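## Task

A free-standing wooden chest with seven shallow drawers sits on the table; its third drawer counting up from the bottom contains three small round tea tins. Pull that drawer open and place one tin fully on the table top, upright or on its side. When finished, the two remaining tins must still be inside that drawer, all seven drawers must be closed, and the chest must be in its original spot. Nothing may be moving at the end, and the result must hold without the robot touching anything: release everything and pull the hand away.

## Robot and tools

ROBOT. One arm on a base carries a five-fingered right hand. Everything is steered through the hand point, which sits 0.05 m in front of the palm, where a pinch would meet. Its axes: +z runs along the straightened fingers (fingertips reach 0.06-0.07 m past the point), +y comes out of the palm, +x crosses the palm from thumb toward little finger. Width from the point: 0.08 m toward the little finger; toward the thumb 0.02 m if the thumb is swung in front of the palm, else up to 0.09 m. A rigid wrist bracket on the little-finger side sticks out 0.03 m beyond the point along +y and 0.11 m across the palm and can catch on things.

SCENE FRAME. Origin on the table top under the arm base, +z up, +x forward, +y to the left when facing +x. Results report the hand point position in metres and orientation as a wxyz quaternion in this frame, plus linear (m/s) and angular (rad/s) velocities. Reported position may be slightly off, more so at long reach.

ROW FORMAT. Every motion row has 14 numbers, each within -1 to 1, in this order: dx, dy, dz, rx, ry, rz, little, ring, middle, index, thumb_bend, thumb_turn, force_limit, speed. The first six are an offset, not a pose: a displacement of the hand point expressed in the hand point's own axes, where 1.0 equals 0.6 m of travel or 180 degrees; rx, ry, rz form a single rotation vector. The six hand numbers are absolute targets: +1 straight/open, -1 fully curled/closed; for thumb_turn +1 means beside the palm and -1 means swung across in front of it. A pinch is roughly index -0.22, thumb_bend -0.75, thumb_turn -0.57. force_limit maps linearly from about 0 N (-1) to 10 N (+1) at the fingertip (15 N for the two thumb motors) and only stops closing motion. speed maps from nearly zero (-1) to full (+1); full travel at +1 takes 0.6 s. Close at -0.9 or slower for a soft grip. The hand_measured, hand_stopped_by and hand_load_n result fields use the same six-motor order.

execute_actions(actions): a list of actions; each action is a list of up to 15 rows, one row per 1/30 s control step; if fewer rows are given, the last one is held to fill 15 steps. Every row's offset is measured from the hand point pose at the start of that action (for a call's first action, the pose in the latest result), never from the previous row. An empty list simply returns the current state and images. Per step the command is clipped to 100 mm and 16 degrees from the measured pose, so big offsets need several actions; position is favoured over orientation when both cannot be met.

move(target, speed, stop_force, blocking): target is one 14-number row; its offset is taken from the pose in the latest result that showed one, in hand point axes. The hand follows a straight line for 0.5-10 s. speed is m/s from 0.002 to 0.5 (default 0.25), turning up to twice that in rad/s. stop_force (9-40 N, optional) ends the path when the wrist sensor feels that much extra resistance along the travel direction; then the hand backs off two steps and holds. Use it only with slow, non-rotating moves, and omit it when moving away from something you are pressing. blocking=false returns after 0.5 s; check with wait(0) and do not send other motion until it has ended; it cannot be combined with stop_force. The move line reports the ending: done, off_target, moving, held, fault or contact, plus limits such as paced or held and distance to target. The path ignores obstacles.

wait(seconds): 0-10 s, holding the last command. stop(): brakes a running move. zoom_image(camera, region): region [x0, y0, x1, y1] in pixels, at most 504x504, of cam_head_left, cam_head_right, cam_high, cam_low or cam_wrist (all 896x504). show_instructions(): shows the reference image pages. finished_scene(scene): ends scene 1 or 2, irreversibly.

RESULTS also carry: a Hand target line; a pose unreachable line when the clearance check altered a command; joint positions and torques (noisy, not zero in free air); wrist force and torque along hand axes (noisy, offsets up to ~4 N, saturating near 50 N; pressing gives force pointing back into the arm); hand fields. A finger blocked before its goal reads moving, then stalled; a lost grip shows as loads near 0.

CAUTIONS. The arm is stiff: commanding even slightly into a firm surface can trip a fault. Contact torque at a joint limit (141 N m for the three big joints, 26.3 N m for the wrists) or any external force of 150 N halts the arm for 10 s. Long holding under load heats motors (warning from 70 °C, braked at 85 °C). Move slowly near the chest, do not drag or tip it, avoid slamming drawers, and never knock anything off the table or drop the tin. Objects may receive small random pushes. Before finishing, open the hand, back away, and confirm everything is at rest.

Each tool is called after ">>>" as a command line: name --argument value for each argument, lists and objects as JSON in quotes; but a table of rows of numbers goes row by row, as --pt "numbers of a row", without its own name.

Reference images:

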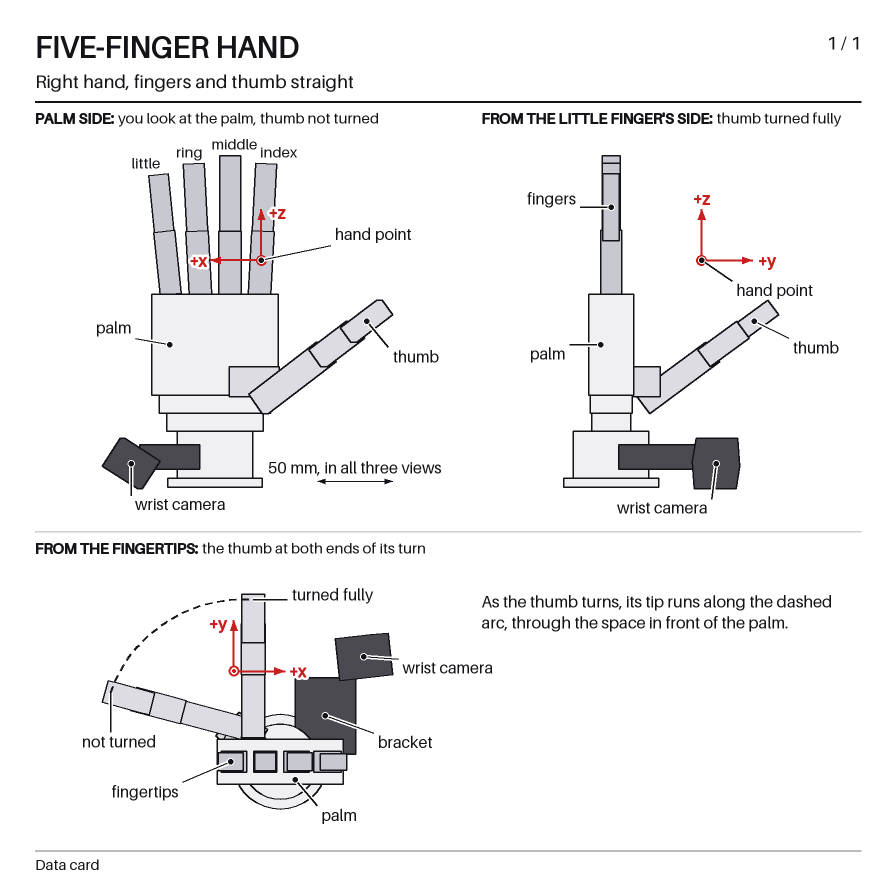

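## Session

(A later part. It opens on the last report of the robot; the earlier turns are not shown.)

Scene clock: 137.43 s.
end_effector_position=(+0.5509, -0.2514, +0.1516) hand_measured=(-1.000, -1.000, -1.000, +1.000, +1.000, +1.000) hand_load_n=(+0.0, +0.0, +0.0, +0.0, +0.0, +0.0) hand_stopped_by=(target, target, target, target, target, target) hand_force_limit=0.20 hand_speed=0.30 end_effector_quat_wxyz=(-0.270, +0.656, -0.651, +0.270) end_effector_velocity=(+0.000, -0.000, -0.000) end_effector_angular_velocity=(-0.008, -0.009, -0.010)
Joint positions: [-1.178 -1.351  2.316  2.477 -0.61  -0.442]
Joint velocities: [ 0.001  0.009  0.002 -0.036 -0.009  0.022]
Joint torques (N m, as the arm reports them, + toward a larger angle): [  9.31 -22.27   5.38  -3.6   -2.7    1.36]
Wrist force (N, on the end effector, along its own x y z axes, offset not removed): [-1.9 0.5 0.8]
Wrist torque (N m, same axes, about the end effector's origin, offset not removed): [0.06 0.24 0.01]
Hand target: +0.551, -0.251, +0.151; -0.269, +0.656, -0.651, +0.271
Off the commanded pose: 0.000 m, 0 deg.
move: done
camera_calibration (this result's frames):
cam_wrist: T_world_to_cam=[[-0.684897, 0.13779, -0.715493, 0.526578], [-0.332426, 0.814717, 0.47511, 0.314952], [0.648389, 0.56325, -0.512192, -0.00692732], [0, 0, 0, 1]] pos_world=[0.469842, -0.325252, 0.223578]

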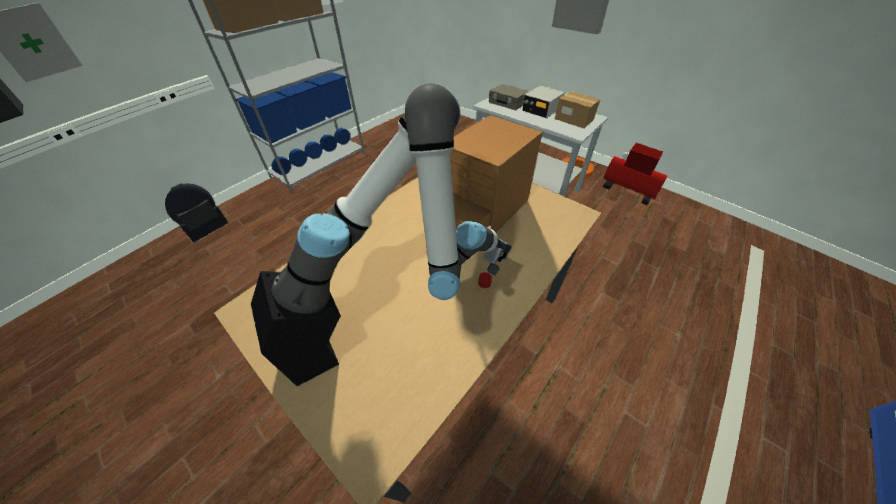

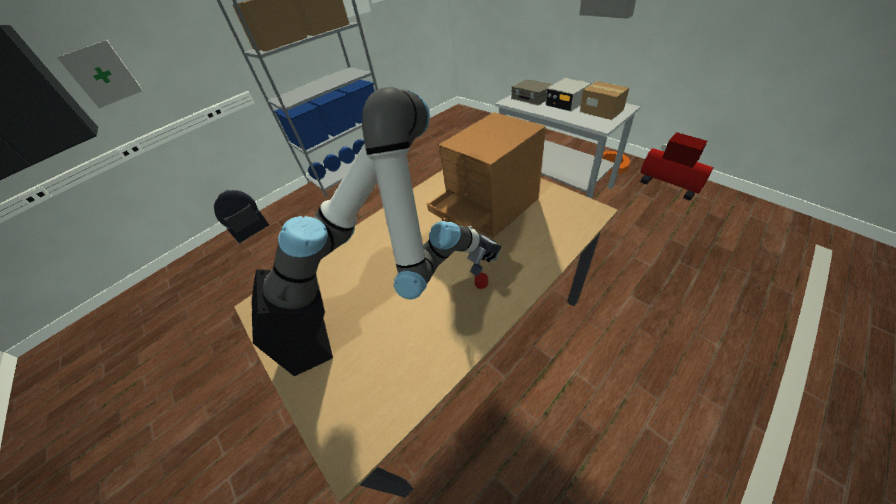

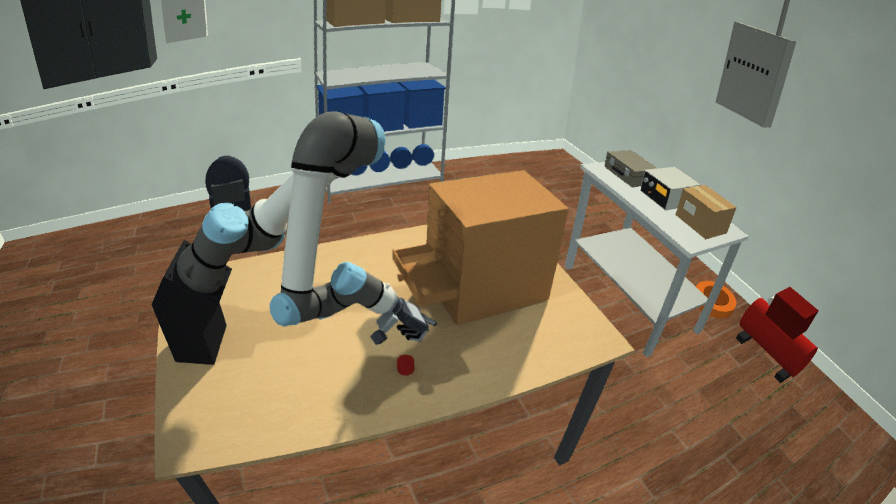

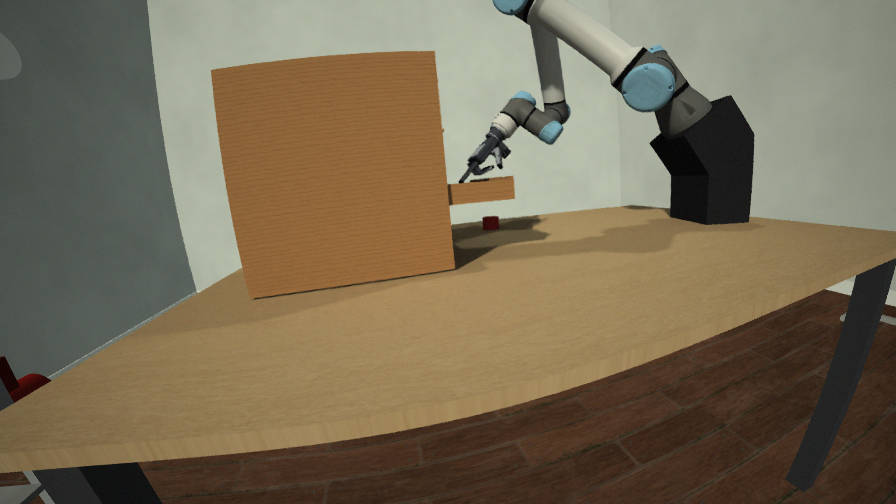

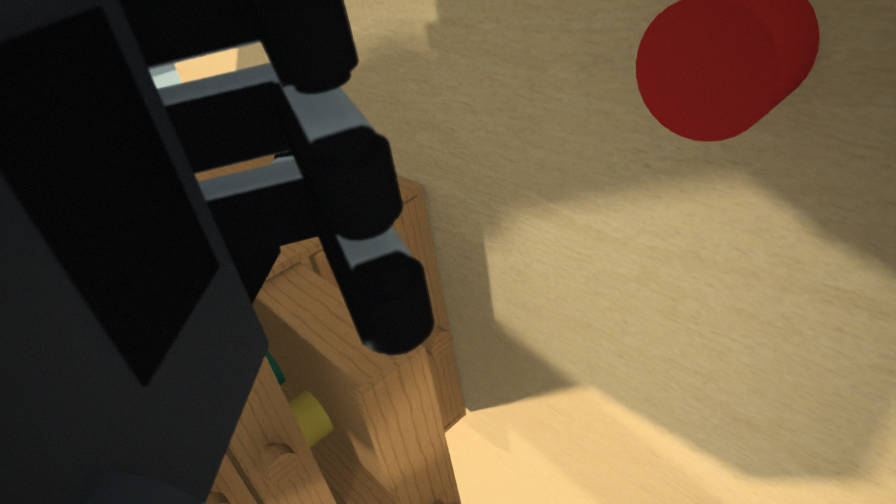

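>>> move --target '[-0.4217,0.0625,-0.046,0,0,0,-1,-1,-1,1,1,1,0.2,0.3]' --speed 0.2

Scene clock: 143.30 s.
end_effector_position=(+0.5034, +0.0013, +0.1441) hand_measured=(-1.000, -1.000, -1.000, +1.000, +1.000, +1.000) hand_load_n=(+0.0, +0.0, +0.0, +0.0, +0.0, +0.0) hand_stopped_by=(target, target, target, target, target, target) hand_force_limit=0.20 hand_speed=0.30 end_effector_quat_wxyz=(-0.270, +0.656, -0.651, +0.270) end_effector_velocity=(-0.000, +0.003, -0.001) end_effector_angular_velocity=(-0.004, -0.001, -0.004)
Joint positions: [-0.623 -1.214  2.633  1.91  -1.151 -0.271]
Joint velocities: [ 0.015  0.008 -0.002 -0.01  -0.02   0.004]
Joint torques (N m, as the arm reports them, + toward a larger angle): [ 17.37 -24.45   0.15  -3.82  -2.85   1.07]
Wrist force (N, on the end effector, along its own x y z axes, offset not removed): [-2.4 2.0 0.3]
Wrist torque (N m, same axes, about the end effector's origin, offset not removed): [0.39 0.40 -0.02]
Hand target: +0.503, +0.002, +0.144; -0.270, +0.656, -0.651, +0.270
Off the commanded pose: 0.000 m, 0 deg.
move: done
camera_calibration (this result's frames):
cam_wrist: T_world_to_cam=[[-0.685042, 0.137775, -0.715357, 0.453953], [-0.332748, 0.814363, 0.47549, 0.0969308], [0.648071, 0.563765, -0.512029, -0.122153], [0, 0, 0, 1]] pos_world=[0.422394, -0.0726147, 0.216103]

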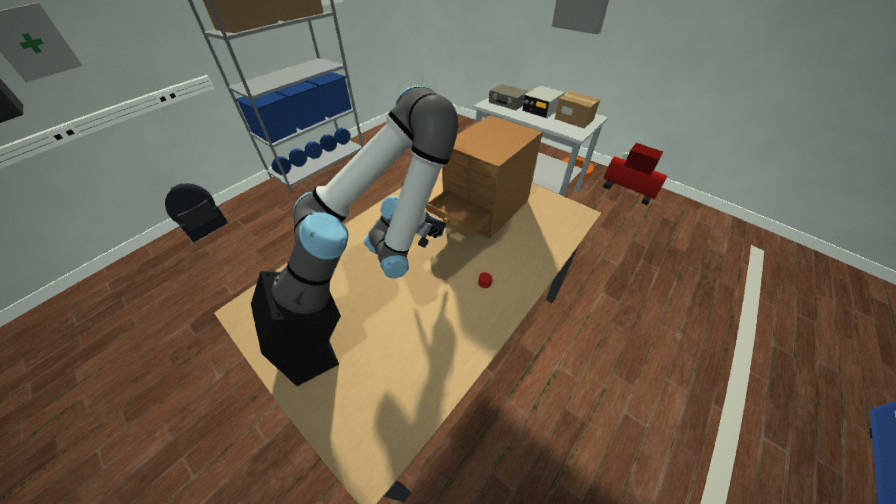

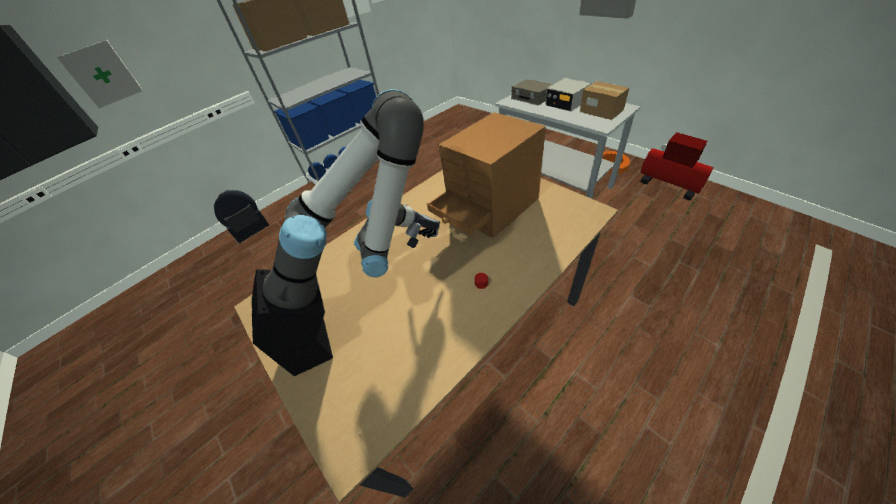

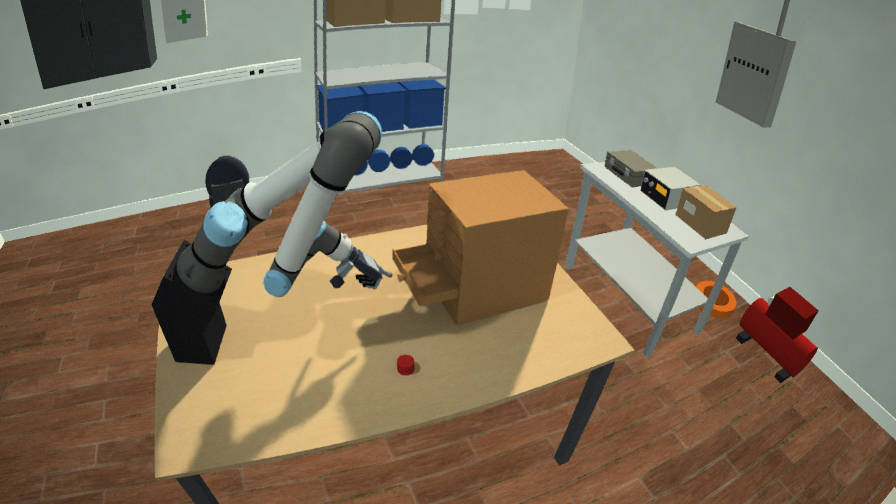

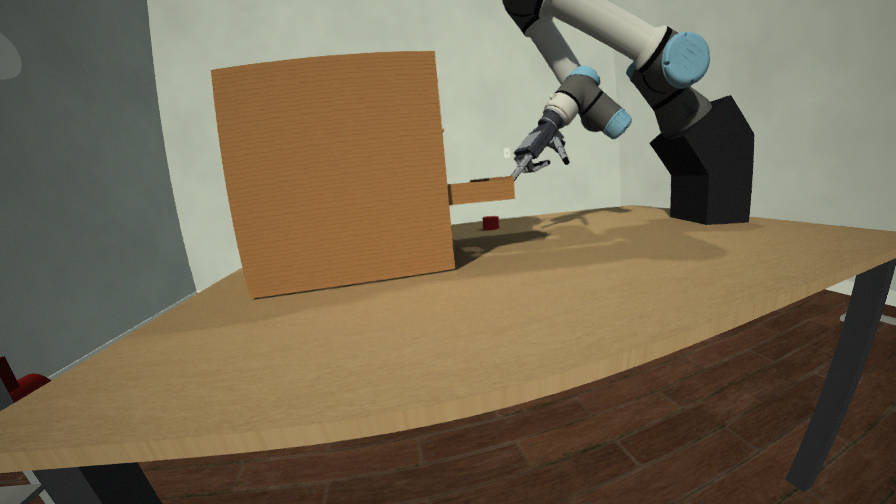

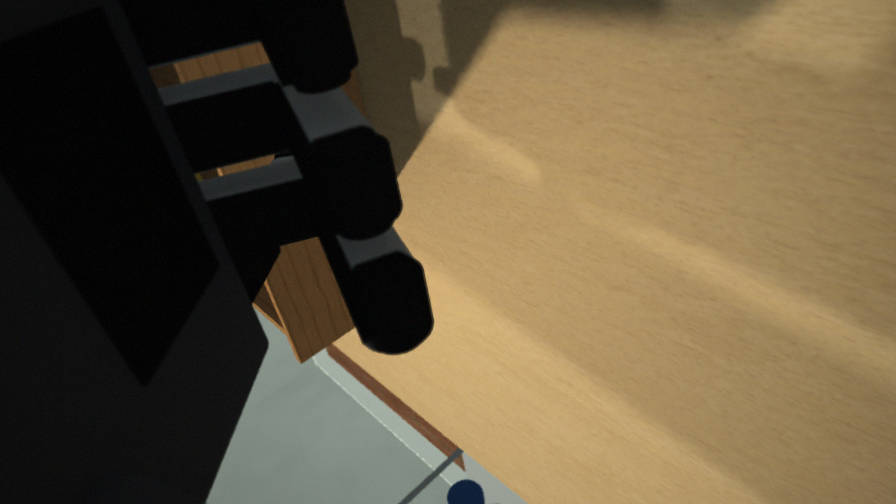

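>>> zoom_image --camera "cam_high" --region '[340,220,460,320]'

>>> zoom_image --camera "cam_head_right" --region '[390,170,510,270]'

Region (340, 220, 460, 320) of cam_high's 896x504 image, scaled by 4.200, with more detail than that image has.

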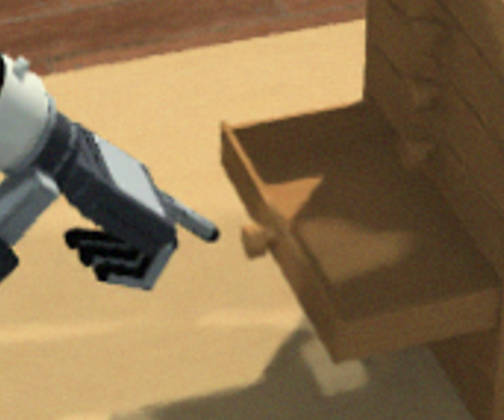

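Region (390, 170, 510, 270) of cam_head_right's 896x504 image, scaled by 4.200, with more detail than that image has.

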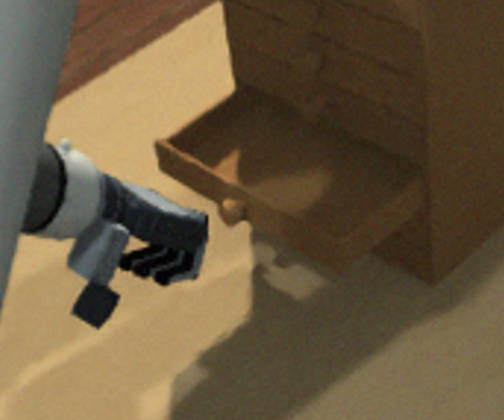

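>>> move --target '[0.053,-0.055,0.055,0,0,0,-1,-1,-1,1,1,1,0.2,0.3]' --speed 0.05

>>> move --target '[0,-0.145,0.145,0,0,0,-1,-1,-1,1,1,1,0.2,0.3]' --speed 0.04 --stop_force 12

Scene clock: 148.50 s.
end_effector_position=(+0.5500, -0.0301, +0.1441) hand_measured=(-1.000, -1.000, -1.000, +1.000, +1.000, +1.000) hand_load_n=(+0.0, +0.0, +0.0, +0.0, +0.0, +0.0) hand_stopped_by=(target, target, target, target, target, target) hand_force_limit=0.20 hand_speed=0.30 end_effector_quat_wxyz=(-0.270, +0.656, -0.651, +0.270) end_effector_velocity=(+0.002, -0.001, -0.000) end_effector_angular_velocity=(+0.002, +0.002, +0.001)
Joint positions: [-0.647 -1.304  2.515  2.119 -1.127 -0.275]
Joint velocities: [-0.    -0.002 -0.005  0.01   0.001 -0.   ]
Joint torques (N m, as the arm reports them, + toward a larger angle): [ -4.27 -37.61  -2.02  -1.52   3.35  -1.74]
Wrist force (N, on the end effector, along its own x y z axes, offset not removed): [-2.2 1.0 -0.6]
Wrist torque (N m, same axes, about the end effector's origin, offset not removed): [0.24 0.42 -0.09]
Hand target: +0.550, -0.030, +0.144; -0.270, +0.656, -0.651, +0.270
Off the commanded pose: 0.000 m, 0 deg.
move: done
camera_calibration (this result's frames):
cam_wrist: T_world_to_cam=[[-0.68496, 0.137789, -0.715432, 0.490213], [-0.332767, 0.814385, 0.47544, 0.138003], [0.648148, 0.56373, -0.51197, -0.134766], [0, 0, 0, 1]] pos_world=[0.469047, -0.103962, 0.216106]

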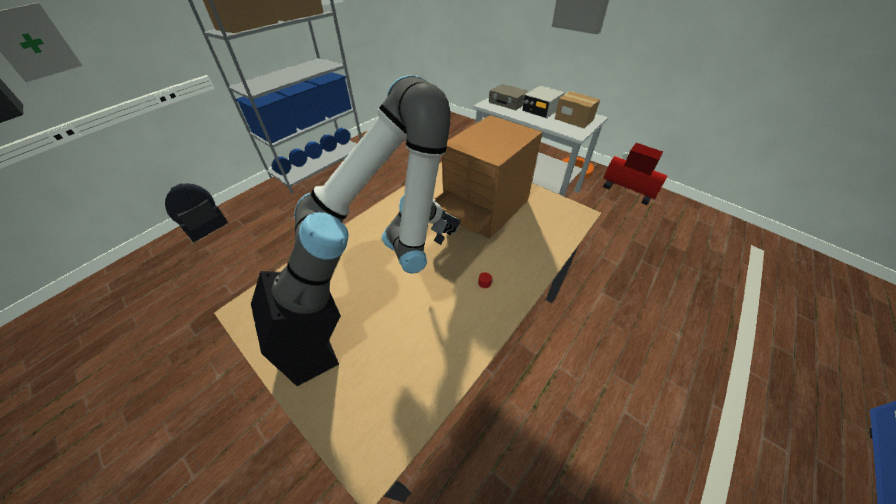

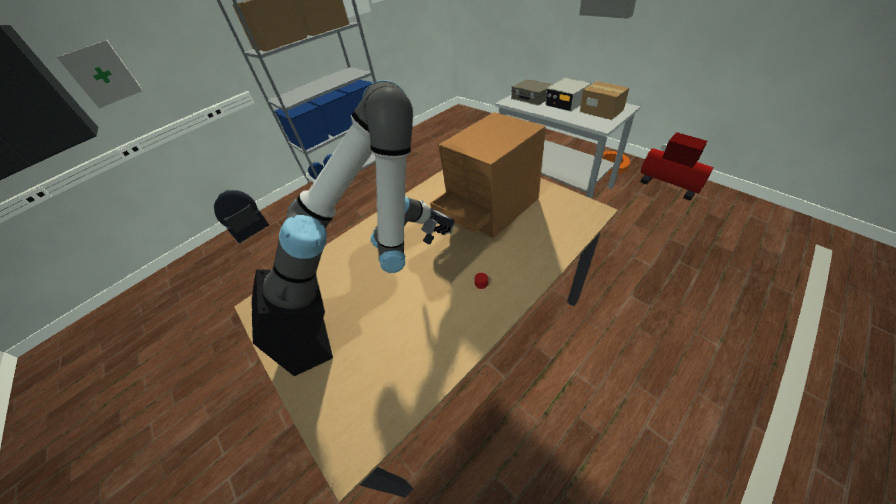

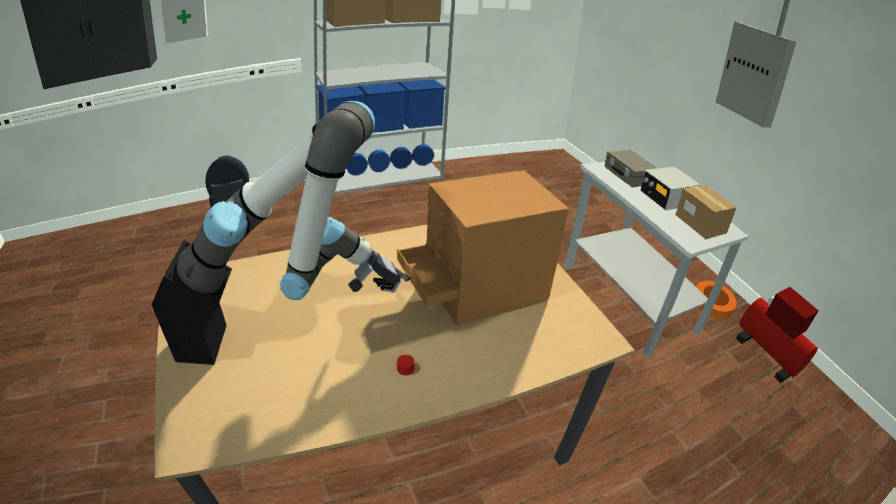

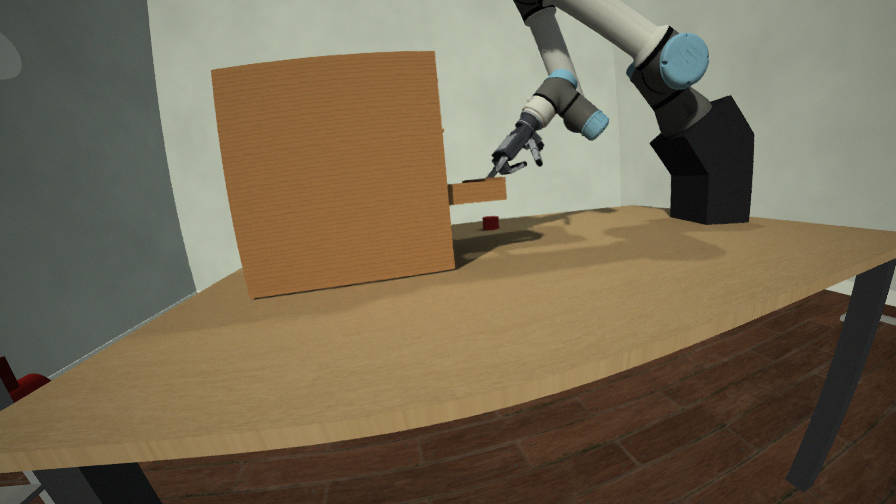

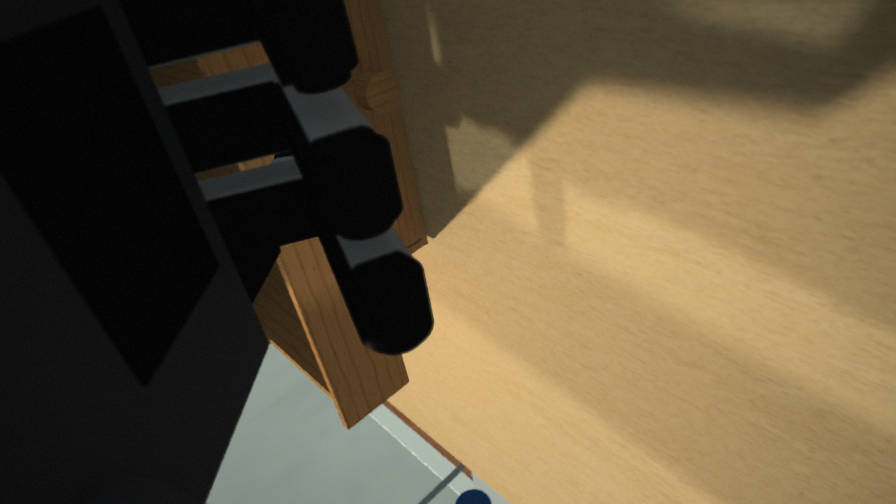

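Scene clock: 152.03 s.
end_effector_position=(+0.6718, -0.0290, +0.1439) hand_measured=(-1.000, -1.000, -1.000, +0.998, +1.000, +1.000) hand_load_n=(+0.0, +0.0, +0.0, -6.5, +0.0, +0.0) hand_stopped_by=(target, target, target, target, target, target) hand_force_limit=0.20 hand_speed=0.30 end_effector_quat_wxyz=(-0.270, +0.656, -0.651, +0.270) end_effector_velocity=(-0.004, +0.001, -0.000) end_effector_angular_velocity=(+0.003, +0.000, +0.002)
Joint positions: [-0.487 -1.317  2.189  2.448 -1.284 -0.244]
Joint velocities: [-0.004 -0.001  0.011 -0.008  0.007 -0.   ]
Joint torques (N m, as the arm reports them, + toward a larger angle): [ -3.96 -44.28  -0.96  -4.29   2.53   0.28]
Wrist force (N, on the end effector, along its own x y z axes, offset not removed): [-2.8 7.8 -14.7]
Wrist torque (N m, same axes, about the end effector's origin, offset not removed): [0.84 0.09 -0.11]
Hand target: +0.671, -0.029, +0.144; -0.270, +0.656, -0.651, +0.270
Off the commanded pose: 0.001 m, 0 deg.
move: contact
camera_calibration (this result's frames):
cam_wrist: T_world_to_cam=[[-0.684947, 0.13783, -0.715437, 0.573265], [-0.332827, 0.814313, 0.475521, 0.17778], [0.648131, 0.563824, -0.511888, -0.214381], [0, 0, 0, 1]] pos_world=[0.590773, -0.102908, 0.215858]

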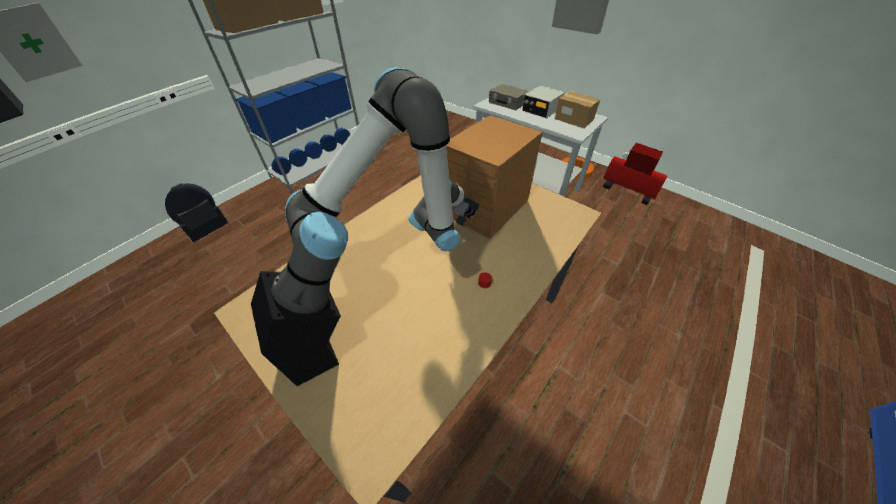

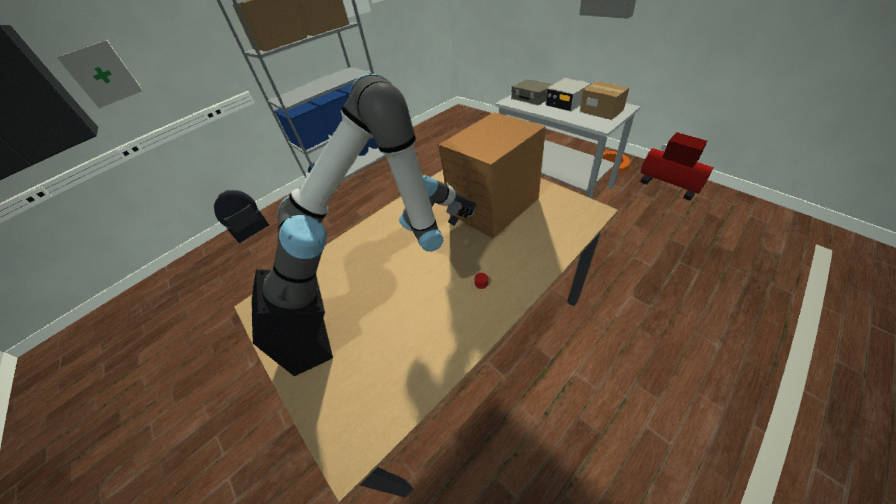

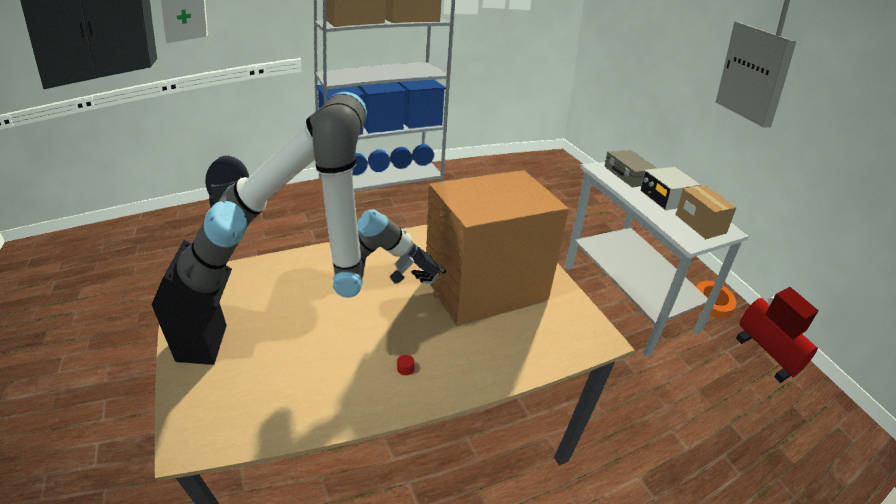

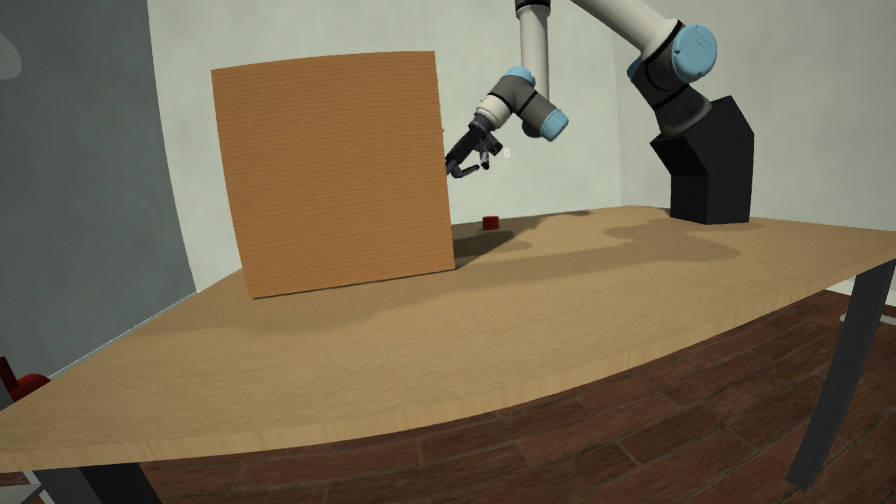

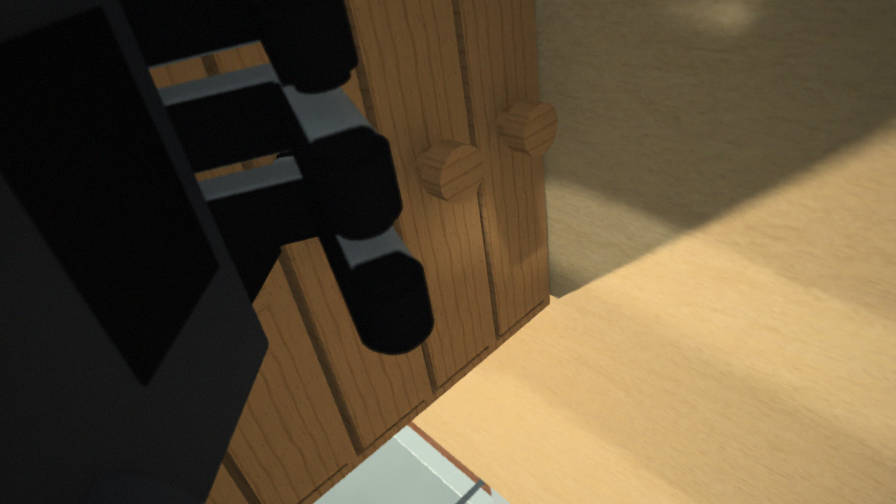

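>>> move --target '[0,0.2,-0.3,0,0,0,-1,-1,-1,1,1,1,0.2,0.3]' --speed 0.2

>>> zoom_image --camera "cam_high" --region '[400,160,580,340]'

>>> zoom_image --camera "cam_low" --region '[400,40,520,280]'

Scene clock: 155.80 s.
end_effector_position=(+0.4599, -0.0305, +0.1867) hand_measured=(-1.000, -1.000, -1.000, +1.000, +1.000, +1.000) hand_load_n=(+0.0, +0.0, +0.0, +0.0, +0.0, +0.0) hand_stopped_by=(target, target, target, target, target, target) hand_force_limit=0.20 hand_speed=0.30 end_effector_quat_wxyz=(-0.269, +0.657, -0.651, +0.270) end_effector_velocity=(-0.003, -0.001, +0.000) end_effector_angular_velocity=(+0.006, -0.007, +0.002)
Joint positions: [-0.933 -1.372  2.827  1.916 -0.848 -0.347]
Joint velocities: [-0.028  0.019  0.01  -0.03   0.035 -0.002]
Joint torques (N m, as the arm reports them, + toward a larger angle): [ -5.73 -15.31  14.16  -3.61   3.08  -2.  ]
Wrist force (N, on the end effector, along its own x y z axes, offset not removed): [-2.2 2.8 0.8]
Wrist torque (N m, same axes, about the end effector's origin, offset not removed): [0.41 0.32 0.04]
Hand target: +0.460, -0.031, +0.187; -0.270, +0.656, -0.651, +0.270
Off the commanded pose: 0.000 m, 0 deg.
move: done
camera_calibration (this result's frames):
cam_wrist: T_world_to_cam=[[-0.685738, 0.137741, -0.714697, 0.459259], [-0.331979, 0.814653, 0.475532, 0.0877451], [0.64773, 0.563355, -0.512911, -0.0539196], [0, 0, 0, 1]] pos_world=[0.378986, -0.104364, 0.25885]

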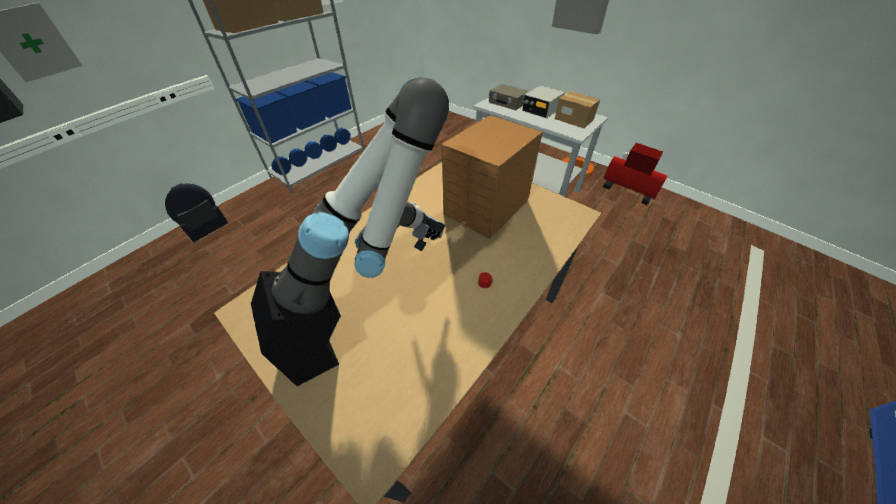

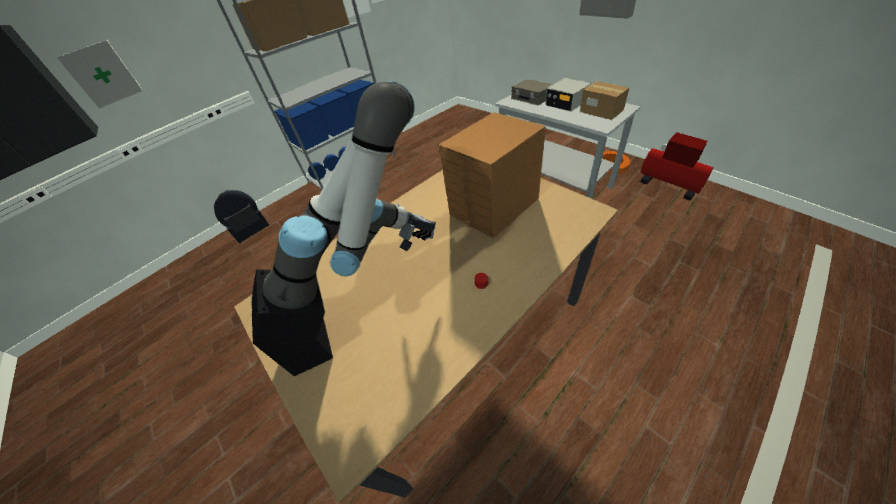

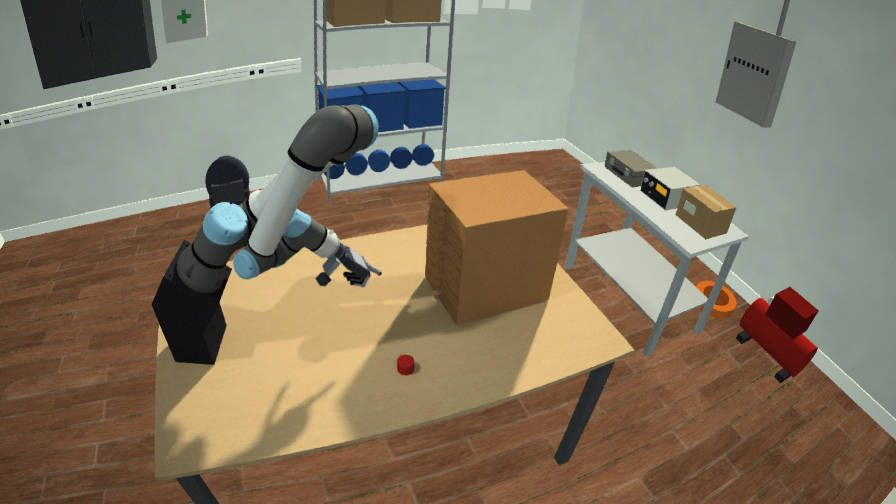

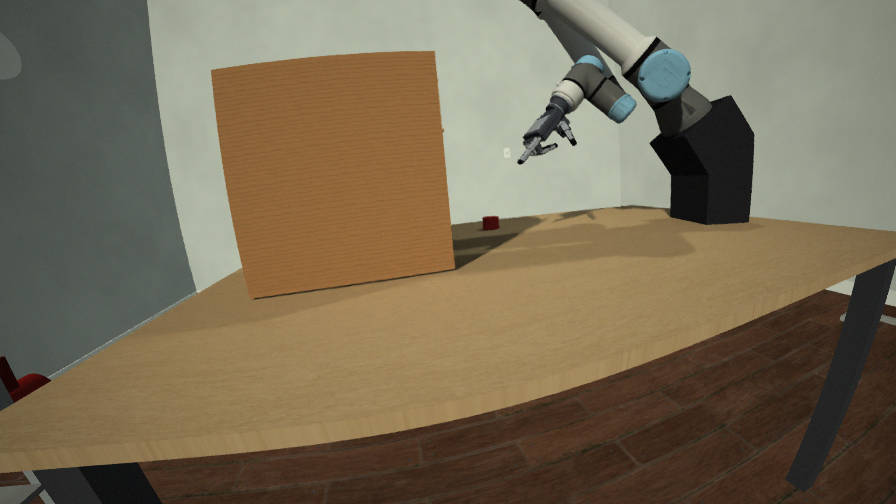

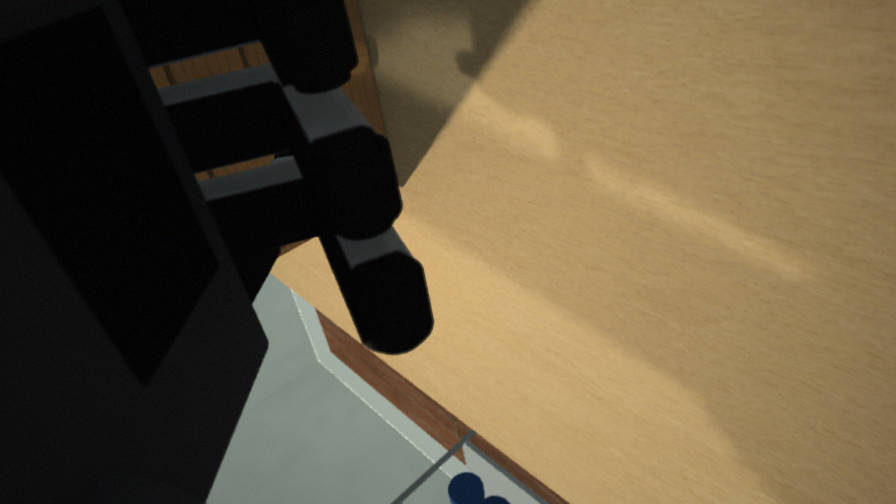

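Region (400, 160, 580, 340) of cam_high's 896x504 image, scaled by 2.800, with more detail than that image has.

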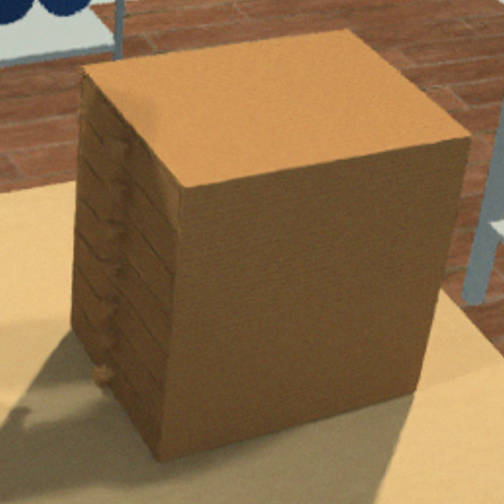

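Region (400, 40, 520, 280) of cam_low's 896x504 image, scaled by 2.100, with more detail than that image has.

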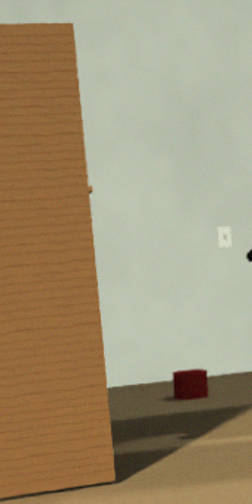

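>>> zoom_image --camera "cam_low" --region '[425,100,475,170]'

>>> zoom_image --camera "cam_head_right" --region '[430,110,520,245]'

>>> zoom_image --camera "cam_high" --region '[420,175,480,330]'

Region (425, 100, 475, 170) of cam_low's 896x504 image, scaled by 7.200, with more detail than that image has; it fills the left 360 columns of this view, and the rest is white.

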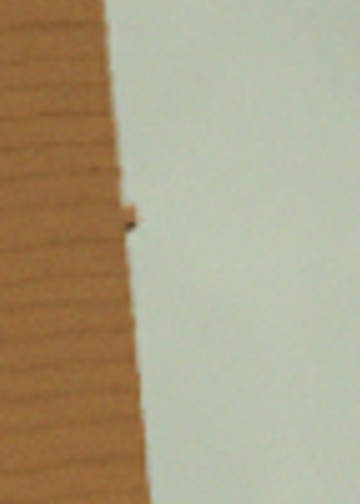

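Region (430, 110, 520, 245) of cam_head_right's 896x504 image, scaled by 3.733, with more detail than that image has.

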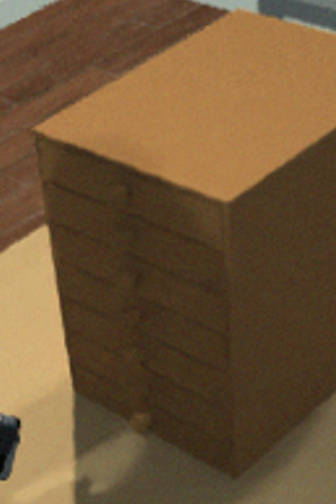

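Region (420, 175, 480, 330) of cam_high's 896x504 image, scaled by 3.252, with more detail than that image has; it fills the left 195 columns of this view, and the rest is white.

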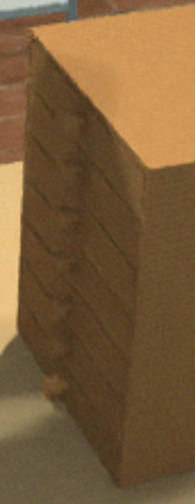

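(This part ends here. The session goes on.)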